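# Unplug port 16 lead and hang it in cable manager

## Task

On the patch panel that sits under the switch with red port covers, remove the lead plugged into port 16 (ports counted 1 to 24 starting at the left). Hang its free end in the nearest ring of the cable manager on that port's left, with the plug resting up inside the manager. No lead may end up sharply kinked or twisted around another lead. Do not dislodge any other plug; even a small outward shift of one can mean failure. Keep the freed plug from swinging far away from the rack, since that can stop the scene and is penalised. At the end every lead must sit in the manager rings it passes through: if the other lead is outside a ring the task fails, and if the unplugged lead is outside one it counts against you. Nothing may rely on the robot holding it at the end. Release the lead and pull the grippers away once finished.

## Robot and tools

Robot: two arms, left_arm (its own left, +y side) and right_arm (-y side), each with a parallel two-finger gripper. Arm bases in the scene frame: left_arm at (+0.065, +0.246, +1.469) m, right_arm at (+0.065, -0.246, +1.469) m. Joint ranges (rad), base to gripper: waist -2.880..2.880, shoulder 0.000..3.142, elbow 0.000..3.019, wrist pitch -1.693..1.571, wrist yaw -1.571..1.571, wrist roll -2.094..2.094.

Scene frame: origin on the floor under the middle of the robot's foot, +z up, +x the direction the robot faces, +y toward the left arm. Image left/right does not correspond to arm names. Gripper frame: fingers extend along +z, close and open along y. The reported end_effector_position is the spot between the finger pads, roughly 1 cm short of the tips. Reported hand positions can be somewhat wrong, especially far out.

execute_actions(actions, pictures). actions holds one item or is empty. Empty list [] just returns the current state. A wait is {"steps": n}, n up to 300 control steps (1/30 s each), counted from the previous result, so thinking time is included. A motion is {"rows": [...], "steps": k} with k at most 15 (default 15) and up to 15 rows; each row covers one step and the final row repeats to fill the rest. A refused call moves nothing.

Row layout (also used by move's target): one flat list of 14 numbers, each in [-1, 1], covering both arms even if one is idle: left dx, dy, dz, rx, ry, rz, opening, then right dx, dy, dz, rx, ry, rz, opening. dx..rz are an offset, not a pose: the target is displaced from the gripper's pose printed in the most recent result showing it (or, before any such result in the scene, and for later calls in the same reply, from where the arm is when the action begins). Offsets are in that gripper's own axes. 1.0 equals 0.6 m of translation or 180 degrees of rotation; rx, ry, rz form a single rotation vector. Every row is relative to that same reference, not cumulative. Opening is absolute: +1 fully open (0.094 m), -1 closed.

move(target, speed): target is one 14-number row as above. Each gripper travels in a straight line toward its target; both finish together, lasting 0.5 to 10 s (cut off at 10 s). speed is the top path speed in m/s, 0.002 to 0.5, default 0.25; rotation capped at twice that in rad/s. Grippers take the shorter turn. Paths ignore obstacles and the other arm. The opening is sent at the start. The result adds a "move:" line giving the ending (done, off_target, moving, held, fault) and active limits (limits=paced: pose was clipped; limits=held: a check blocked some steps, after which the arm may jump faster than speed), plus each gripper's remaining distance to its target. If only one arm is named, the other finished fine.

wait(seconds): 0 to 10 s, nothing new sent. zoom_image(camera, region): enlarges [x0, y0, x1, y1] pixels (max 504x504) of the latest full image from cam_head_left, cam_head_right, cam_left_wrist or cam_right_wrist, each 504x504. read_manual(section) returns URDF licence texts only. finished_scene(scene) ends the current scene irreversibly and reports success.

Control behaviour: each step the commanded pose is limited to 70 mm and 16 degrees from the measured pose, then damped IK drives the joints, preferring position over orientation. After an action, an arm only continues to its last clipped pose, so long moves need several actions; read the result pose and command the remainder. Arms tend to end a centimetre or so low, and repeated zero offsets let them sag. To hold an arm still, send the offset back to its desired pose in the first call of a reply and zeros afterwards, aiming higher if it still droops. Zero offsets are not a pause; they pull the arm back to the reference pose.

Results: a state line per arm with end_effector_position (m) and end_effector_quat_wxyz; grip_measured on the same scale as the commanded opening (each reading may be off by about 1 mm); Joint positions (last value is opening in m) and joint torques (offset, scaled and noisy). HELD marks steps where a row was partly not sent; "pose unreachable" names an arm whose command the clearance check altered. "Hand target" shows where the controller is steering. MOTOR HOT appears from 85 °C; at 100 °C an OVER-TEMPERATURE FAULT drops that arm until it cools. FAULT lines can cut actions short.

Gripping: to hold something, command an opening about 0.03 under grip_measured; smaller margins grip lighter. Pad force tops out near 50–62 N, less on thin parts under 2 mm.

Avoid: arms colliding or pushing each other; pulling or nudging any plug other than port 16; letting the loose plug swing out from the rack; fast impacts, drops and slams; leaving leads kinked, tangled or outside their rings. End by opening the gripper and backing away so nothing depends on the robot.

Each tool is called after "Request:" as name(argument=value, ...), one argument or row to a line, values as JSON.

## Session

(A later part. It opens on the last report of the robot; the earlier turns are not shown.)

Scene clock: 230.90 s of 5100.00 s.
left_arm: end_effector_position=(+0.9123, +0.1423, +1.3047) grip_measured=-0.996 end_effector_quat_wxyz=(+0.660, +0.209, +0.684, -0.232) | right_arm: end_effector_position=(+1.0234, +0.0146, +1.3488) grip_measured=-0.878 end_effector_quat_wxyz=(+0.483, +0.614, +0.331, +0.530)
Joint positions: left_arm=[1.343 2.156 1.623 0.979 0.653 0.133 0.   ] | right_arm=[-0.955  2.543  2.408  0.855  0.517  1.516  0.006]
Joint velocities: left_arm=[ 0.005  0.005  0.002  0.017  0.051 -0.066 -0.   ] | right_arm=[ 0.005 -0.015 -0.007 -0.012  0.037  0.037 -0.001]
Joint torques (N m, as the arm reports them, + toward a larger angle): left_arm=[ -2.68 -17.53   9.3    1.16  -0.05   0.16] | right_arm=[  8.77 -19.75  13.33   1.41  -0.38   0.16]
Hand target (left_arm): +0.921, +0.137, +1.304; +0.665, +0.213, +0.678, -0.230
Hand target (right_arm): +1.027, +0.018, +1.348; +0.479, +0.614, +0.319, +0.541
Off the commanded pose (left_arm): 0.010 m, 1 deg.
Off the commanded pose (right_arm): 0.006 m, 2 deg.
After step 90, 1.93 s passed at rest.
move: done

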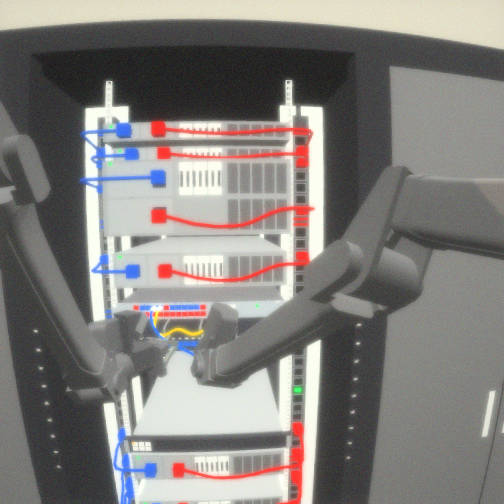

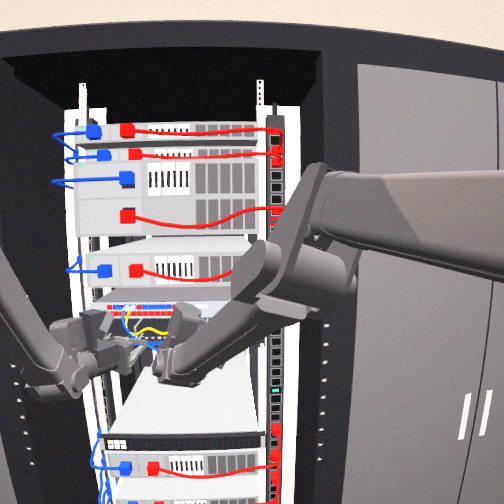

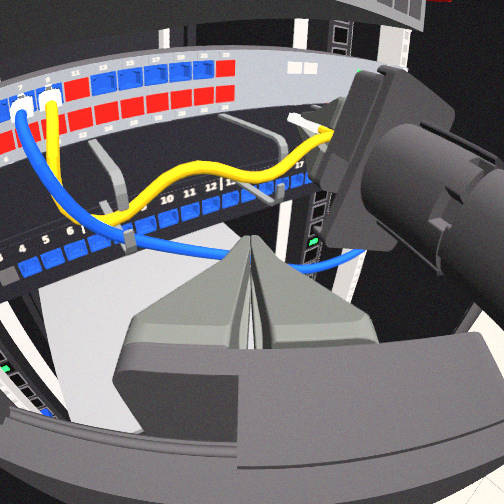

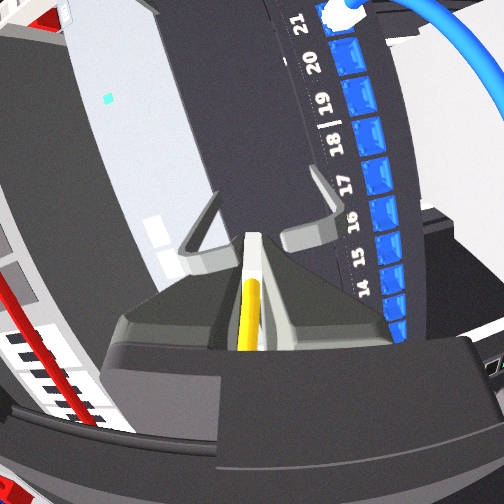

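Now at the upper hook; lower slowly so it slips into the gap.

Request:
move(
  target=[0,0,0,0,0,0,-1,0,-0.012,0,0.01,0,-0.04,-0.93],
  speed=0.04,
)

Request:
zoom_image(
  camera="cam_left_wrist",
  region=[200,100,350,220],
)

Scene clock: 238.53 s of 5100.00 s.
left_arm: end_effector_position=(+0.9123, +0.1423, +1.3047) grip_measured=-0.996 end_effector_quat_wxyz=(+0.660, +0.209, +0.684, -0.232) | right_arm: end_effector_position=(+1.0239, +0.0159, +1.3430) grip_measured=-0.878 end_effector_quat_wxyz=(+0.504, +0.601, +0.370, +0.498)
Joint positions: left_arm=[1.343 2.156 1.623 0.979 0.653 0.133 0.   ] | right_arm=[-0.955  2.543  2.408  0.828  0.522  1.421  0.006]
Joint velocities: left_arm=[-0.005 -0.005 -0.002  0.017 -0.007  0.066  0.   ] | right_arm=[ 0.005  0.005 -0.012 -0.002 -0.007 -0.066 -0.001]
Joint torques (N m, as the arm reports them, + toward a larger angle): left_arm=[ -2.24 -19.01   6.01   1.38   0.07   0.04] | right_arm=[  8.58 -22.93   7.99   1.41  -0.28  -0.13]
Hand target (left_arm): +0.912, +0.142, +1.305; +0.660, +0.209, +0.684, -0.232
Hand target (right_arm): +1.024, +0.017, +1.342; +0.506, +0.599, +0.377, +0.493
Off the commanded pose (left_arm): 0.000 m, 0 deg.
Off the commanded pose (right_arm): 0.001 m, 1 deg.
After step 90, 2.77 s passed at rest.
move: done

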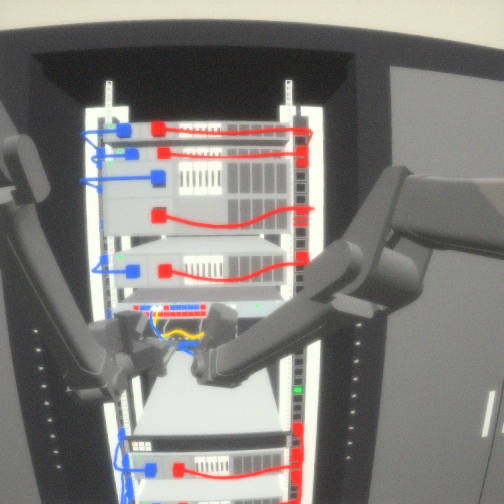

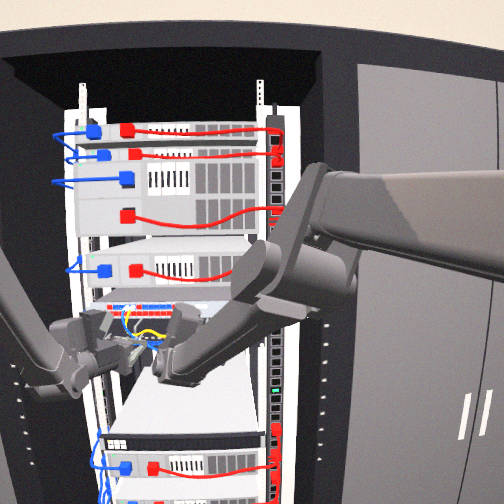

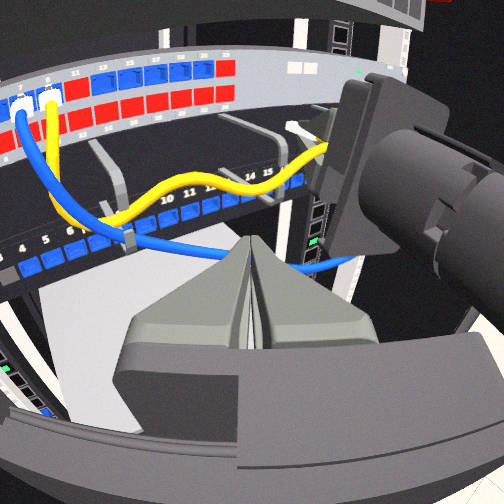

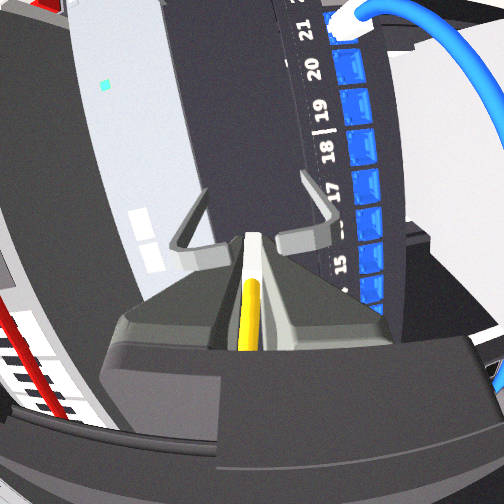

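Region (200, 100, 350, 220) of cam_left_wrist's 504x504 image, scaled by 3.360, with more detail than that image has; it fills the top 403 rows of this view, and the rest is white.

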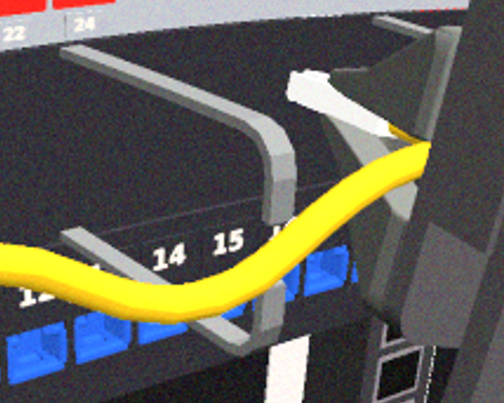

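Request:
move(
  target=[-0.003,0.005,0.095,0,-0.005,0,-1,0,0,0,0,0,0,-0.93],
  speed=0.05,
)

Scene clock: 245.53 s of 5100.00 s.
left_arm: end_effector_position=(+0.9512, +0.1187, +1.3047) grip_measured=-0.996 end_effector_quat_wxyz=(+0.658, +0.203, +0.685, -0.236) | right_arm: end_effector_position=(+1.0239, +0.0157, +1.3429) grip_measured=-0.878 end_effector_quat_wxyz=(+0.505, +0.601, +0.370, +0.497)
Joint positions: left_arm=[1.308 2.214 1.783 0.868 0.618 0.137 0.   ] | right_arm=[-0.955  2.543  2.408  0.828  0.524  1.419  0.006]
Joint velocities: left_arm=[ 0.015 -0.005 -0.012 -0.007  0.022  0.066  0.   ] | right_arm=[-0.005 -0.005 -0.012 -0.017 -0.007 -0.066  0.   ]
Joint torques (N m, as the arm reports them, + toward a larger angle): left_arm=[ -3.35 -17.73  10.45   1.09  -0.01   0.13] | right_arm=[  8.49 -22.7    8.2    1.71  -0.29   0.  ]
Hand target (left_arm): +0.960, +0.112, +1.306; +0.665, +0.208, +0.678, -0.234
Hand target (right_arm): +1.024, +0.016, +1.343; +0.504, +0.601, +0.370, +0.498
Off the commanded pose (left_arm): 0.012 m, 1 deg.
Off the commanded pose (right_arm): 0.000 m, 0 deg.
After step 90, 2.57 s passed at rest.
move: off_target (left_arm)

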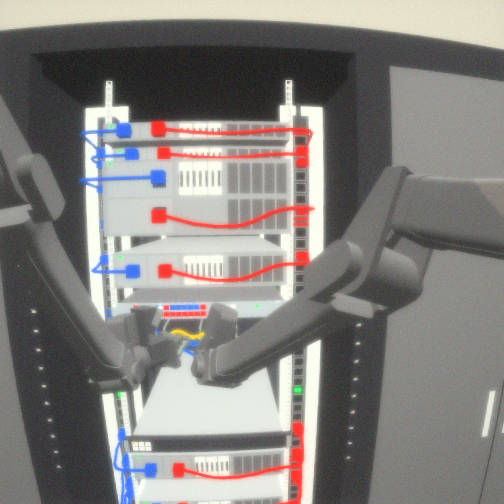

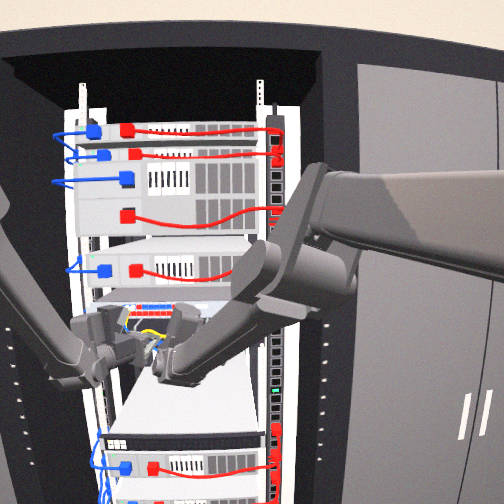

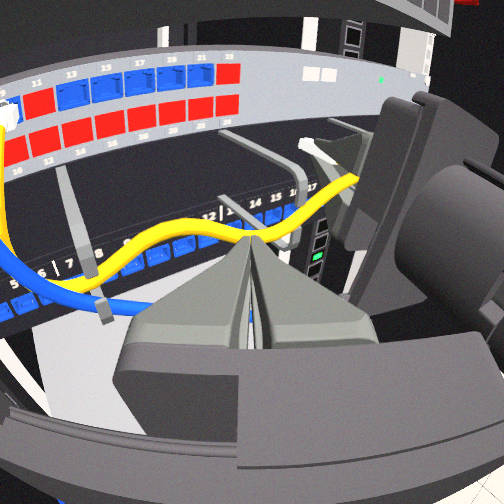

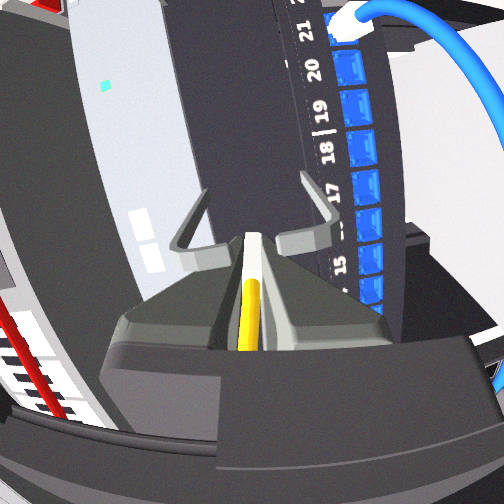

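Request:
move(
  target=[0,0.008,0.052,0,0,0,-1,0,0,0,0,0,0,-0.93],
  speed=0.04,
)

Scene clock: 251.30 s of 5100.00 s.
left_arm: end_effector_position=(+0.9682, +0.1167, +1.2977) grip_measured=-0.996 end_effector_quat_wxyz=(+0.649, +0.197, +0.696, -0.236) | right_arm: end_effector_position=(+1.0238, +0.0149, +1.3426) grip_measured=-0.878 end_effector_quat_wxyz=(+0.505, +0.602, +0.369, +0.496)
Joint positions: left_arm=[1.304 2.243 1.858 0.792 0.602 0.137 0.   ] | right_arm=[-0.955  2.543  2.408  0.828  0.527  1.419  0.006]
Joint velocities: left_arm=[-0.005 -0.005 -0.007 -0.022 -0.007 -0.007  0.   ] | right_arm=[-0.005 -0.005  0.007 -0.007 -0.037 -0.022  0.001]
Joint torques (N m, as the arm reports them, + toward a larger angle): left_arm=[ -4.2  -18.63  11.3    1.23   0.05   0.2 ] | right_arm=[  8.61 -22.72   8.21   1.72  -0.34  -0.03]
Hand target (left_arm): +0.978, +0.105, +1.304; +0.658, +0.203, +0.686, -0.236
Hand target (right_arm): +1.024, +0.016, +1.343; +0.505, +0.601, +0.370, +0.497
Off the commanded pose (left_arm): 0.018 m, 2 deg.
Off the commanded pose (right_arm): 0.001 m, 0 deg.
After step 90, 1.67 s passed at rest.
move: off_target (left_arm)

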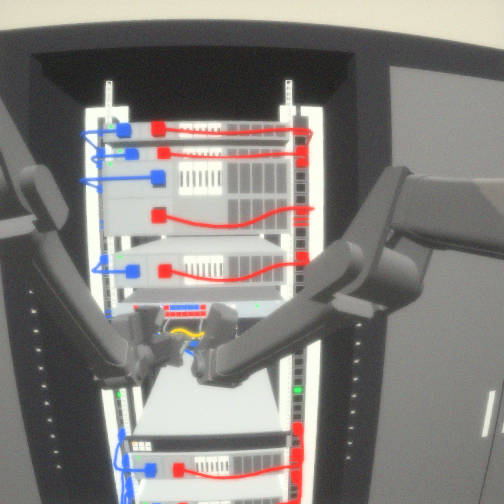

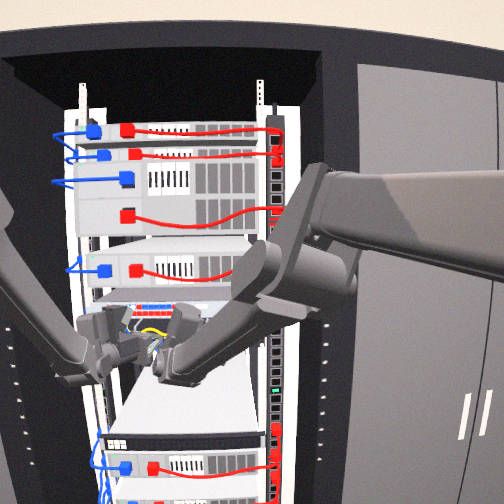

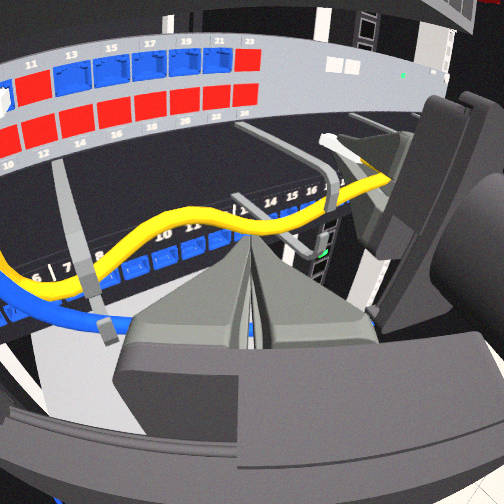

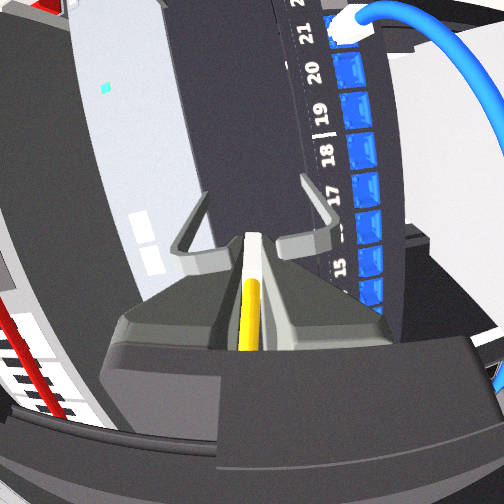

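Inside. Unroll and lower right.

Request:
move(
  target=[0,0,0,0,0,0,-1,-0.008,-0.016,0,0.012,-0.009,-0.07,-0.93],
  speed=0.07,
)

Request:
zoom_image(
  camera="cam_left_wrist",
  region=[200,110,400,280],
)

Scene clock: 257.57 s of 5100.00 s.
left_arm: end_effector_position=(+0.9682, +0.1167, +1.2977) grip_measured=-0.996 end_effector_quat_wxyz=(+0.649, +0.197, +0.696, -0.236) | right_arm: end_effector_position=(+1.0227, +0.0109, +1.3350) grip_measured=-0.878 end_effector_quat_wxyz=(+0.548, +0.578, +0.426, +0.428)
Joint positions: left_arm=[1.304 2.243 1.858 0.792 0.602 0.137 0.   ] | right_arm=[-0.955  2.543  2.408  0.803  0.565  1.234  0.006]
Joint velocities: left_arm=[ 0.015 -0.005  0.002 -0.017 -0.007  0.007  0.001] | right_arm=[-0.005 -0.015 -0.002 -0.007 -0.051  0.037  0.   ]
Joint torques (N m, as the arm reports them, + toward a larger angle): left_arm=[ -2.8  -20.22   7.25   1.31   0.08   0.06] | right_arm=[  8.45 -22.42   8.78   1.32  -0.26  -0.17]
Hand target (left_arm): +0.968, +0.117, +1.298; +0.649, +0.197, +0.696, -0.236
Hand target (right_arm): +1.023, +0.012, +1.332; +0.551, +0.574, +0.435, +0.422
Off the commanded pose (left_arm): 0.000 m, 0 deg.
Off the commanded pose (right_arm): 0.003 m, 1 deg.
After step 90, 1.33 s passed at rest.
move: done

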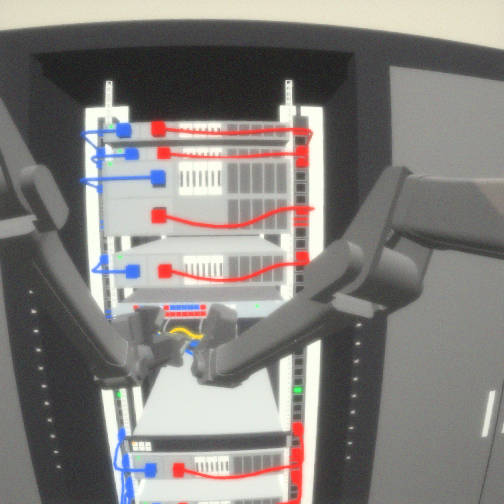

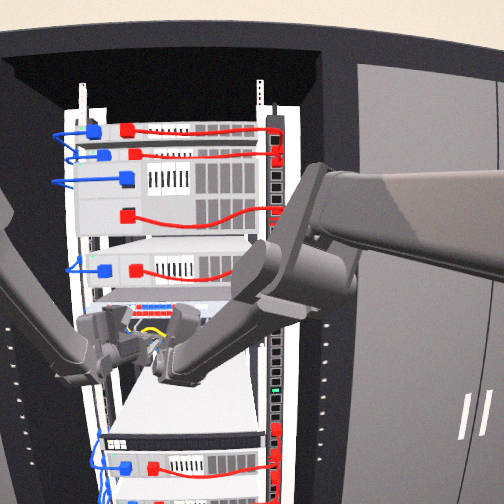

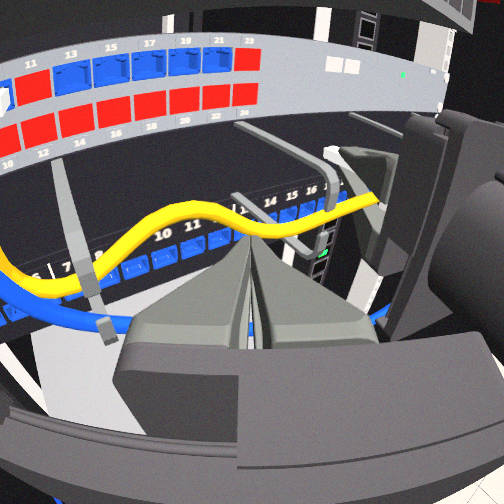

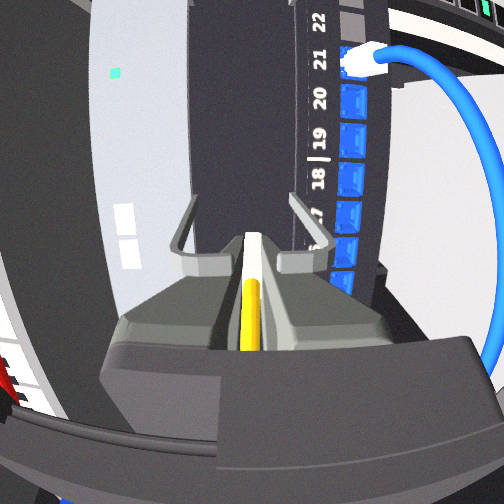

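Region (200, 110, 400, 280) of cam_left_wrist's 504x504 image, scaled by 2.520, with more detail than that image has; it fills the top 428 rows of this view, and the rest is white.

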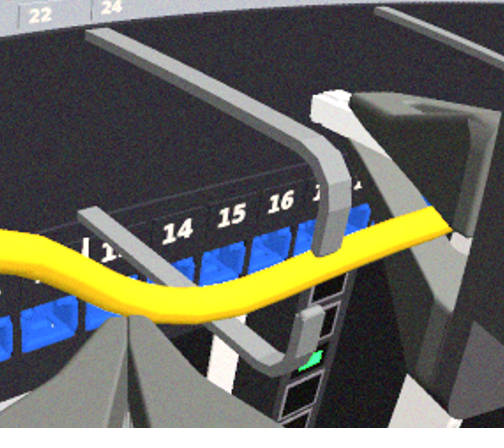

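Open right with left still guarding, lowering both slightly.

Request:
move(
  target=[0.012,0,0,0,0.01,0,-1,0,-0.012,0,0.01,0,-0.02,-0.66],
  speed=0.04,
)

Scene clock: 270.67 s of 5100.00 s.
left_arm: end_effector_position=(+0.9672, +0.1160, +1.2914) grip_measured=-0.996 end_effector_quat_wxyz=(+0.639, +0.198, +0.705, -0.236) | right_arm: end_effector_position=(+1.0226, +0.0115, +1.3295) grip_measured=-0.661 end_effector_quat_wxyz=(+0.551, +0.576, +0.442, +0.412)
Joint positions: left_arm=[1.304 2.243 1.858 0.762 0.6   0.148 0.   ] | right_arm=[-0.955  2.543  2.408  0.778  0.573  1.207  0.016]
Joint velocities: left_arm=[-0.005 -0.005  0.012 -0.012 -0.11  -0.037  0.   ] | right_arm=[-0.015 -0.005  0.007 -0.012 -0.007 -0.007 -0.001]
Joint torques (N m, as the arm reports them, + toward a larger angle): left_arm=[ -3.25 -20.22   7.18   1.07  -0.02   0.22] | right_arm=[  8.4  -23.02   7.85   1.41  -0.1   -0.17]
Hand target (left_arm): +0.967, +0.116, +1.291; +0.638, +0.201, +0.706, -0.233
Hand target (right_arm): +1.022, +0.011, +1.328; +0.553, +0.573, +0.451, +0.404
Off the commanded pose (left_arm): 0.001 m, 1 deg.
Off the commanded pose (right_arm): 0.002 m, 1 deg.
After step 90, 9.03 s passed at rest.
move: done

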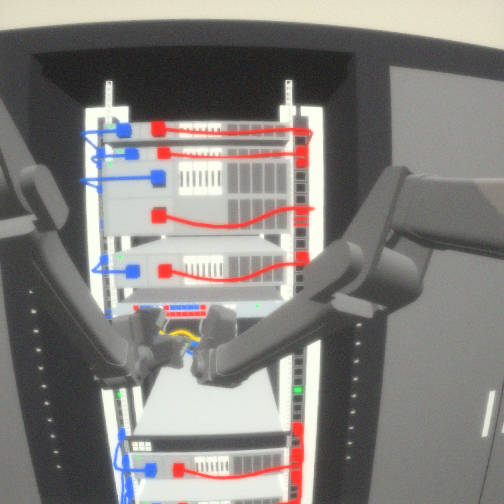

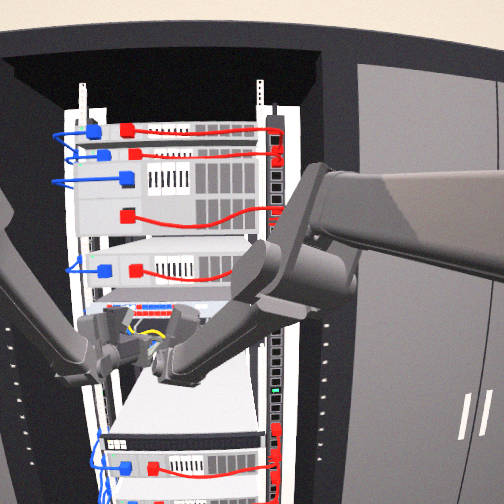

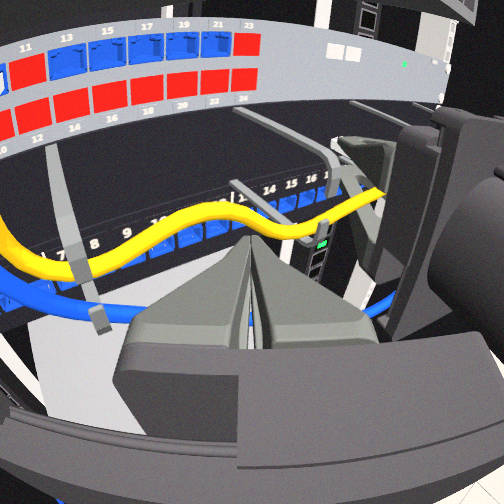

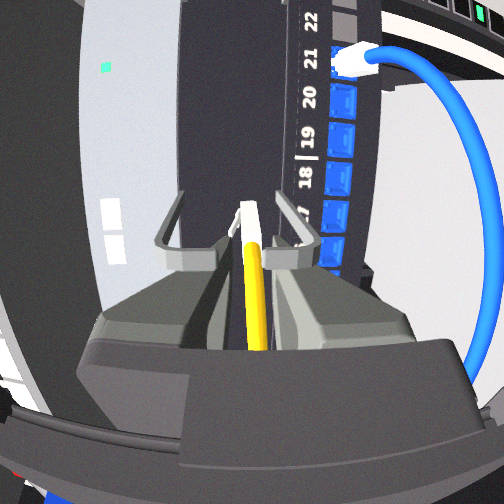

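Hooked, plug self-supporting. Withdraw.

Request:
move(
  target=[-0.04,0,-0.22,0,0,0,-1,-0.015,0.02,-0.15,0,0,0,-0.6],
  speed=0.08,
)

Request:
move(
  target=[-0.1,-0.03,-0.15,0,0,0,-1,-0.4,0.1,-0.25,0,0.05,0,-0.6],
)

Request:
zoom_image(
  camera="cam_head_left",
  region=[120,290,290,370],
)

Request:
zoom_image(
  camera="cam_left_wrist",
  region=[100,50,380,240],
)

Scene clock: 277.90 s of 5100.00 s.
left_arm: end_effector_position=(+0.8539, +0.1877, +1.3000) grip_measured=-0.996 end_effector_quat_wxyz=(+0.624, +0.195, +0.717, -0.241) | right_arm: end_effector_position=(+0.9340, +0.0252, +1.3247) grip_measured=-0.601 end_effector_quat_wxyz=(+0.544, +0.581, +0.449, +0.406)
Joint positions: left_arm=[1.414 2.051 1.396 1.02  0.701 0.101 0.   ] | right_arm=[-0.905  2.371  1.942  1.065  0.62   1.181  0.019]
Joint velocities: left_arm=[ 0.005 -0.015 -0.012  0.002  0.007  0.007  0.   ] | right_arm=[-0.005 -0.005 -0.002  0.027 -0.066 -0.007 -0.001]
Joint torques (N m, as the arm reports them, + toward a larger angle): left_arm=[ -1.86 -19.28   4.7    2.2    0.19  -0.03] | right_arm=[  9.23 -22.71   5.26   2.31  -0.11  -0.16]
Hand target (left_arm): +0.861, +0.193, +1.324; +0.639, +0.197, +0.705, -0.236
Hand target (right_arm): +0.936, +0.027, +1.346; +0.550, +0.577, +0.442, +0.412
Off the commanded pose (left_arm): 0.027 m, 2 deg.
Off the commanded pose (right_arm): 0.022 m, 1 deg.
After step 90, 2.17 s passed at rest.
move: off_target (left_arm, right_arm)

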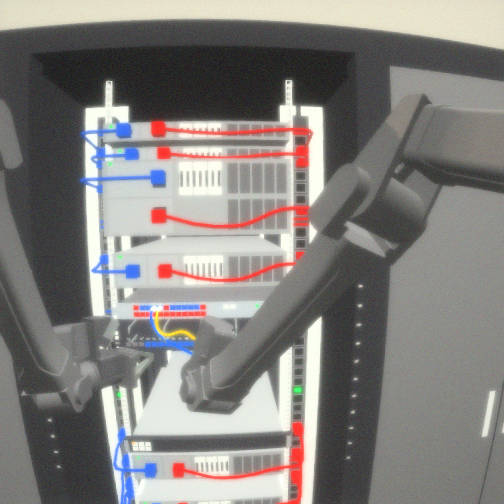

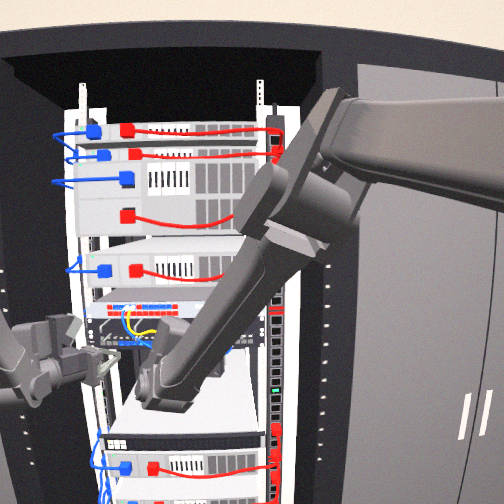

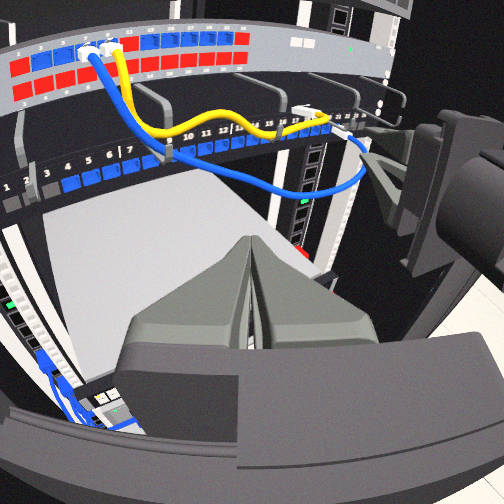

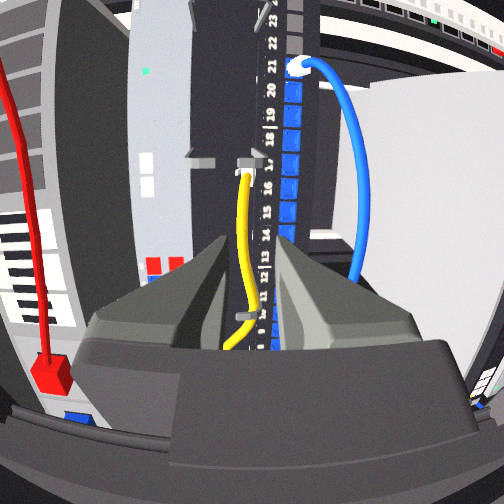

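Scene clock: 279.50 s of 5100.00 s.
left_arm: end_effector_position=(+0.7733, +0.2224, +1.3508) grip_measured=-0.996 end_effector_quat_wxyz=(+0.611, +0.191, +0.728, -0.246) | right_arm: end_effector_position=(+0.7362, -0.1639, +1.3944) grip_measured=-0.601 end_effector_quat_wxyz=(+0.507, +0.543, +0.505, +0.440)
Joint positions: left_arm=[1.483 1.845 1.078 1.114 0.767 0.072 0.   ] | right_arm=[-1.115  1.814  0.875  1.442  0.291  1.311  0.019]
Joint velocities: left_arm=[ 0.015 -0.005  0.007 -0.002  0.037 -0.066 -0.001] | right_arm=[-0.015 -0.005  0.002  0.007 -0.037 -0.007 -0.001]
Joint torques (N m, as the arm reports them, + toward a larger angle): left_arm=[ -0.04 -16.33   3.62   2.09   0.21  -0.03] | right_arm=[  3.2  -14.8    1.44   2.44  -0.2    0.11]
Hand target (left_arm): +0.778, +0.227, +1.369; +0.624, +0.194, +0.717, -0.241
Hand target (right_arm): +0.737, -0.167, +1.405; +0.509, +0.544, +0.492, +0.450
Off the commanded pose (left_arm): 0.022 m, 2 deg.
Off the commanded pose (right_arm): 0.008 m, 2 deg.
move: off_target (left_arm)

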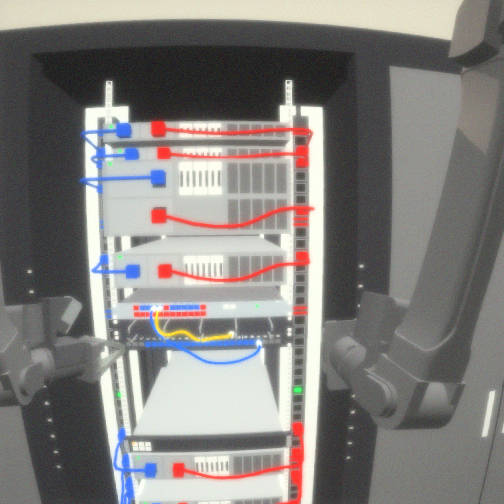

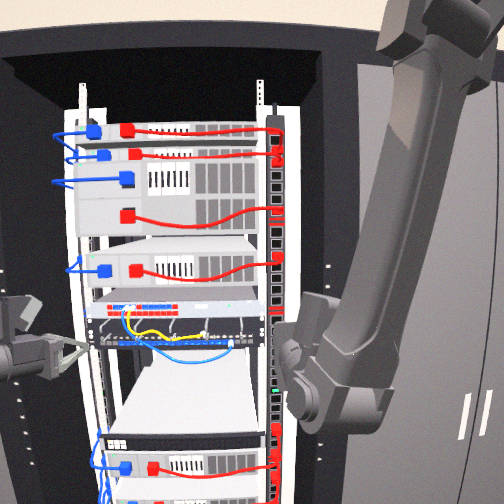

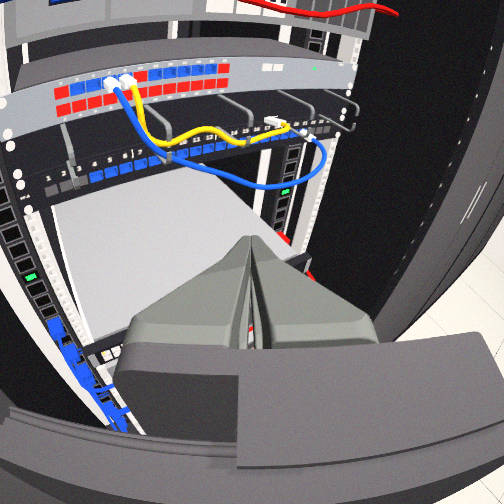

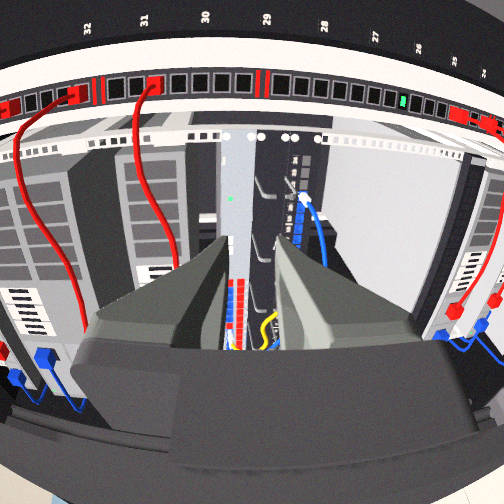

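Region (120, 290, 290, 370) of cam_head_left's 504x504 image, scaled by 2.965, with more detail than that image has; it fills the top 237 rows of this view, and the rest is white.

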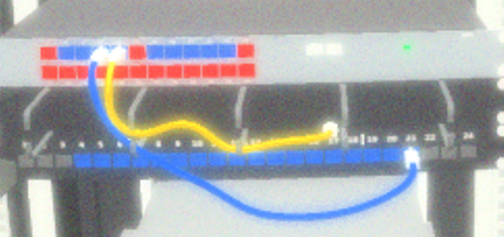

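Region (100, 50, 380, 240) of cam_left_wrist's 504x504 image, scaled by 1.800, with more detail than that image has; it fills the top 342 rows of this view, and the rest is white.

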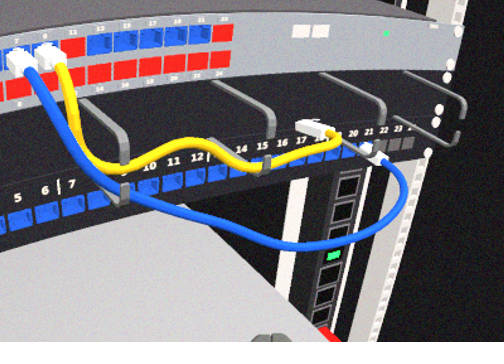

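Request:
wait(
  seconds=5,
)

Request:
zoom_image(
  camera="cam_left_wrist",
  region=[210,80,340,170],
)

Scene clock: 289.50 s of 5100.00 s.
left_arm: end_effector_position=(+0.7733, +0.2224, +1.3508) grip_measured=-0.996 end_effector_quat_wxyz=(+0.610, +0.191, +0.728, -0.247) | right_arm: end_effector_position=(+0.7362, -0.1639, +1.3944) grip_measured=-0.601 end_effector_quat_wxyz=(+0.506, +0.543, +0.504, +0.441)
Joint positions: left_arm=[1.483 1.845 1.078 1.114 0.767 0.071 0.   ] | right_arm=[-1.115  1.814  0.875  1.442  0.291  1.312  0.019]
Joint velocities: left_arm=[ 0.005 -0.005  0.007  0.002 -0.037  0.022  0.001] | right_arm=[ 0.005 -0.005 -0.007 -0.002 -0.007  0.081  0.   ]
Joint torques (N m, as the arm reports them, + toward a larger angle): left_arm=[ -0.26 -17.11   3.82   2.     0.19  -0.07] | right_arm=[  3.17 -14.81   1.51   2.45  -0.19   0.12]
Hand target (left_arm): +0.778, +0.227, +1.369; +0.624, +0.194, +0.717, -0.241
Hand target (right_arm): +0.737, -0.167, +1.405; +0.509, +0.544, +0.492, +0.450
Off the commanded pose (left_arm): 0.022 m, 2 deg.
Off the commanded pose (right_arm): 0.008 m, 2 deg.
Steps of this call (steps 1 to 90: nothing new was sent; then 7.00 s passed at rest). Readings (end_effector_position):
1: left_arm (+0.7733, +0.2224, +1.3508) | right_arm (+0.7362, -0.1639, +1.3944)
2: left_arm (+0.7733, +0.2224, +1.3508) | right_arm (+0.7362, -0.1639, +1.3944)
4: left_arm (+0.7733, +0.2224, +1.3508) | right_arm (+0.7362, -0.1639, +1.3944)
8: left_arm (+0.7733, +0.2224, +1.3508) | right_arm (+0.7362, -0.1639, +1.3944)
90: the state above

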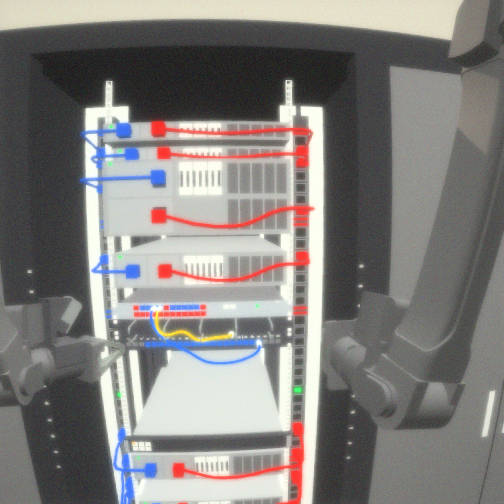

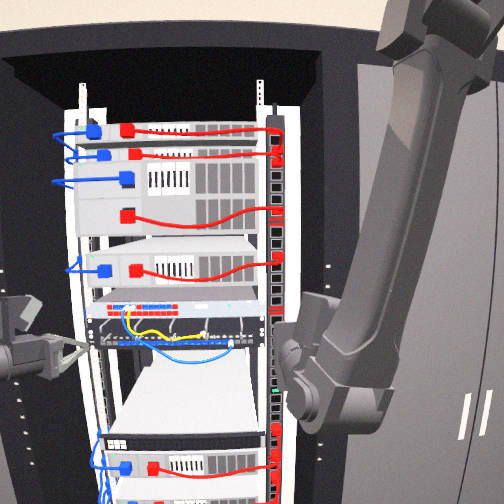

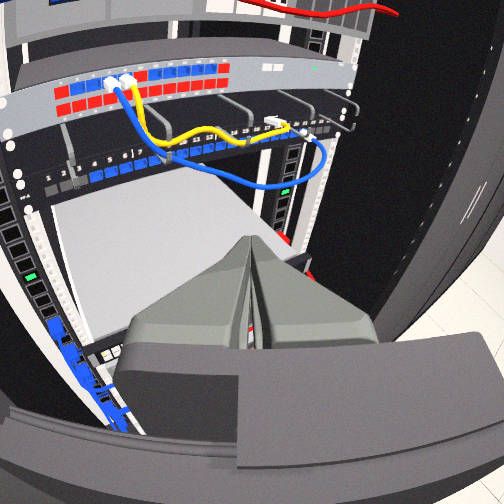

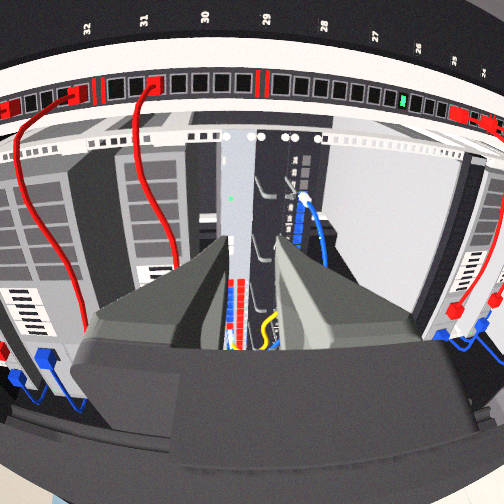

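Region (210, 80, 340, 170) of cam_left_wrist's 504x504 image, scaled by 3.877, with more detail than that image has; it fills the top 349 rows of this view, and the rest is white.

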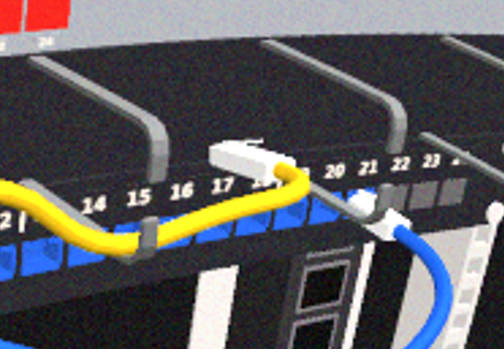

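Request:
finished_scene(
  scene=2,
)

The scene is finished: the task was done.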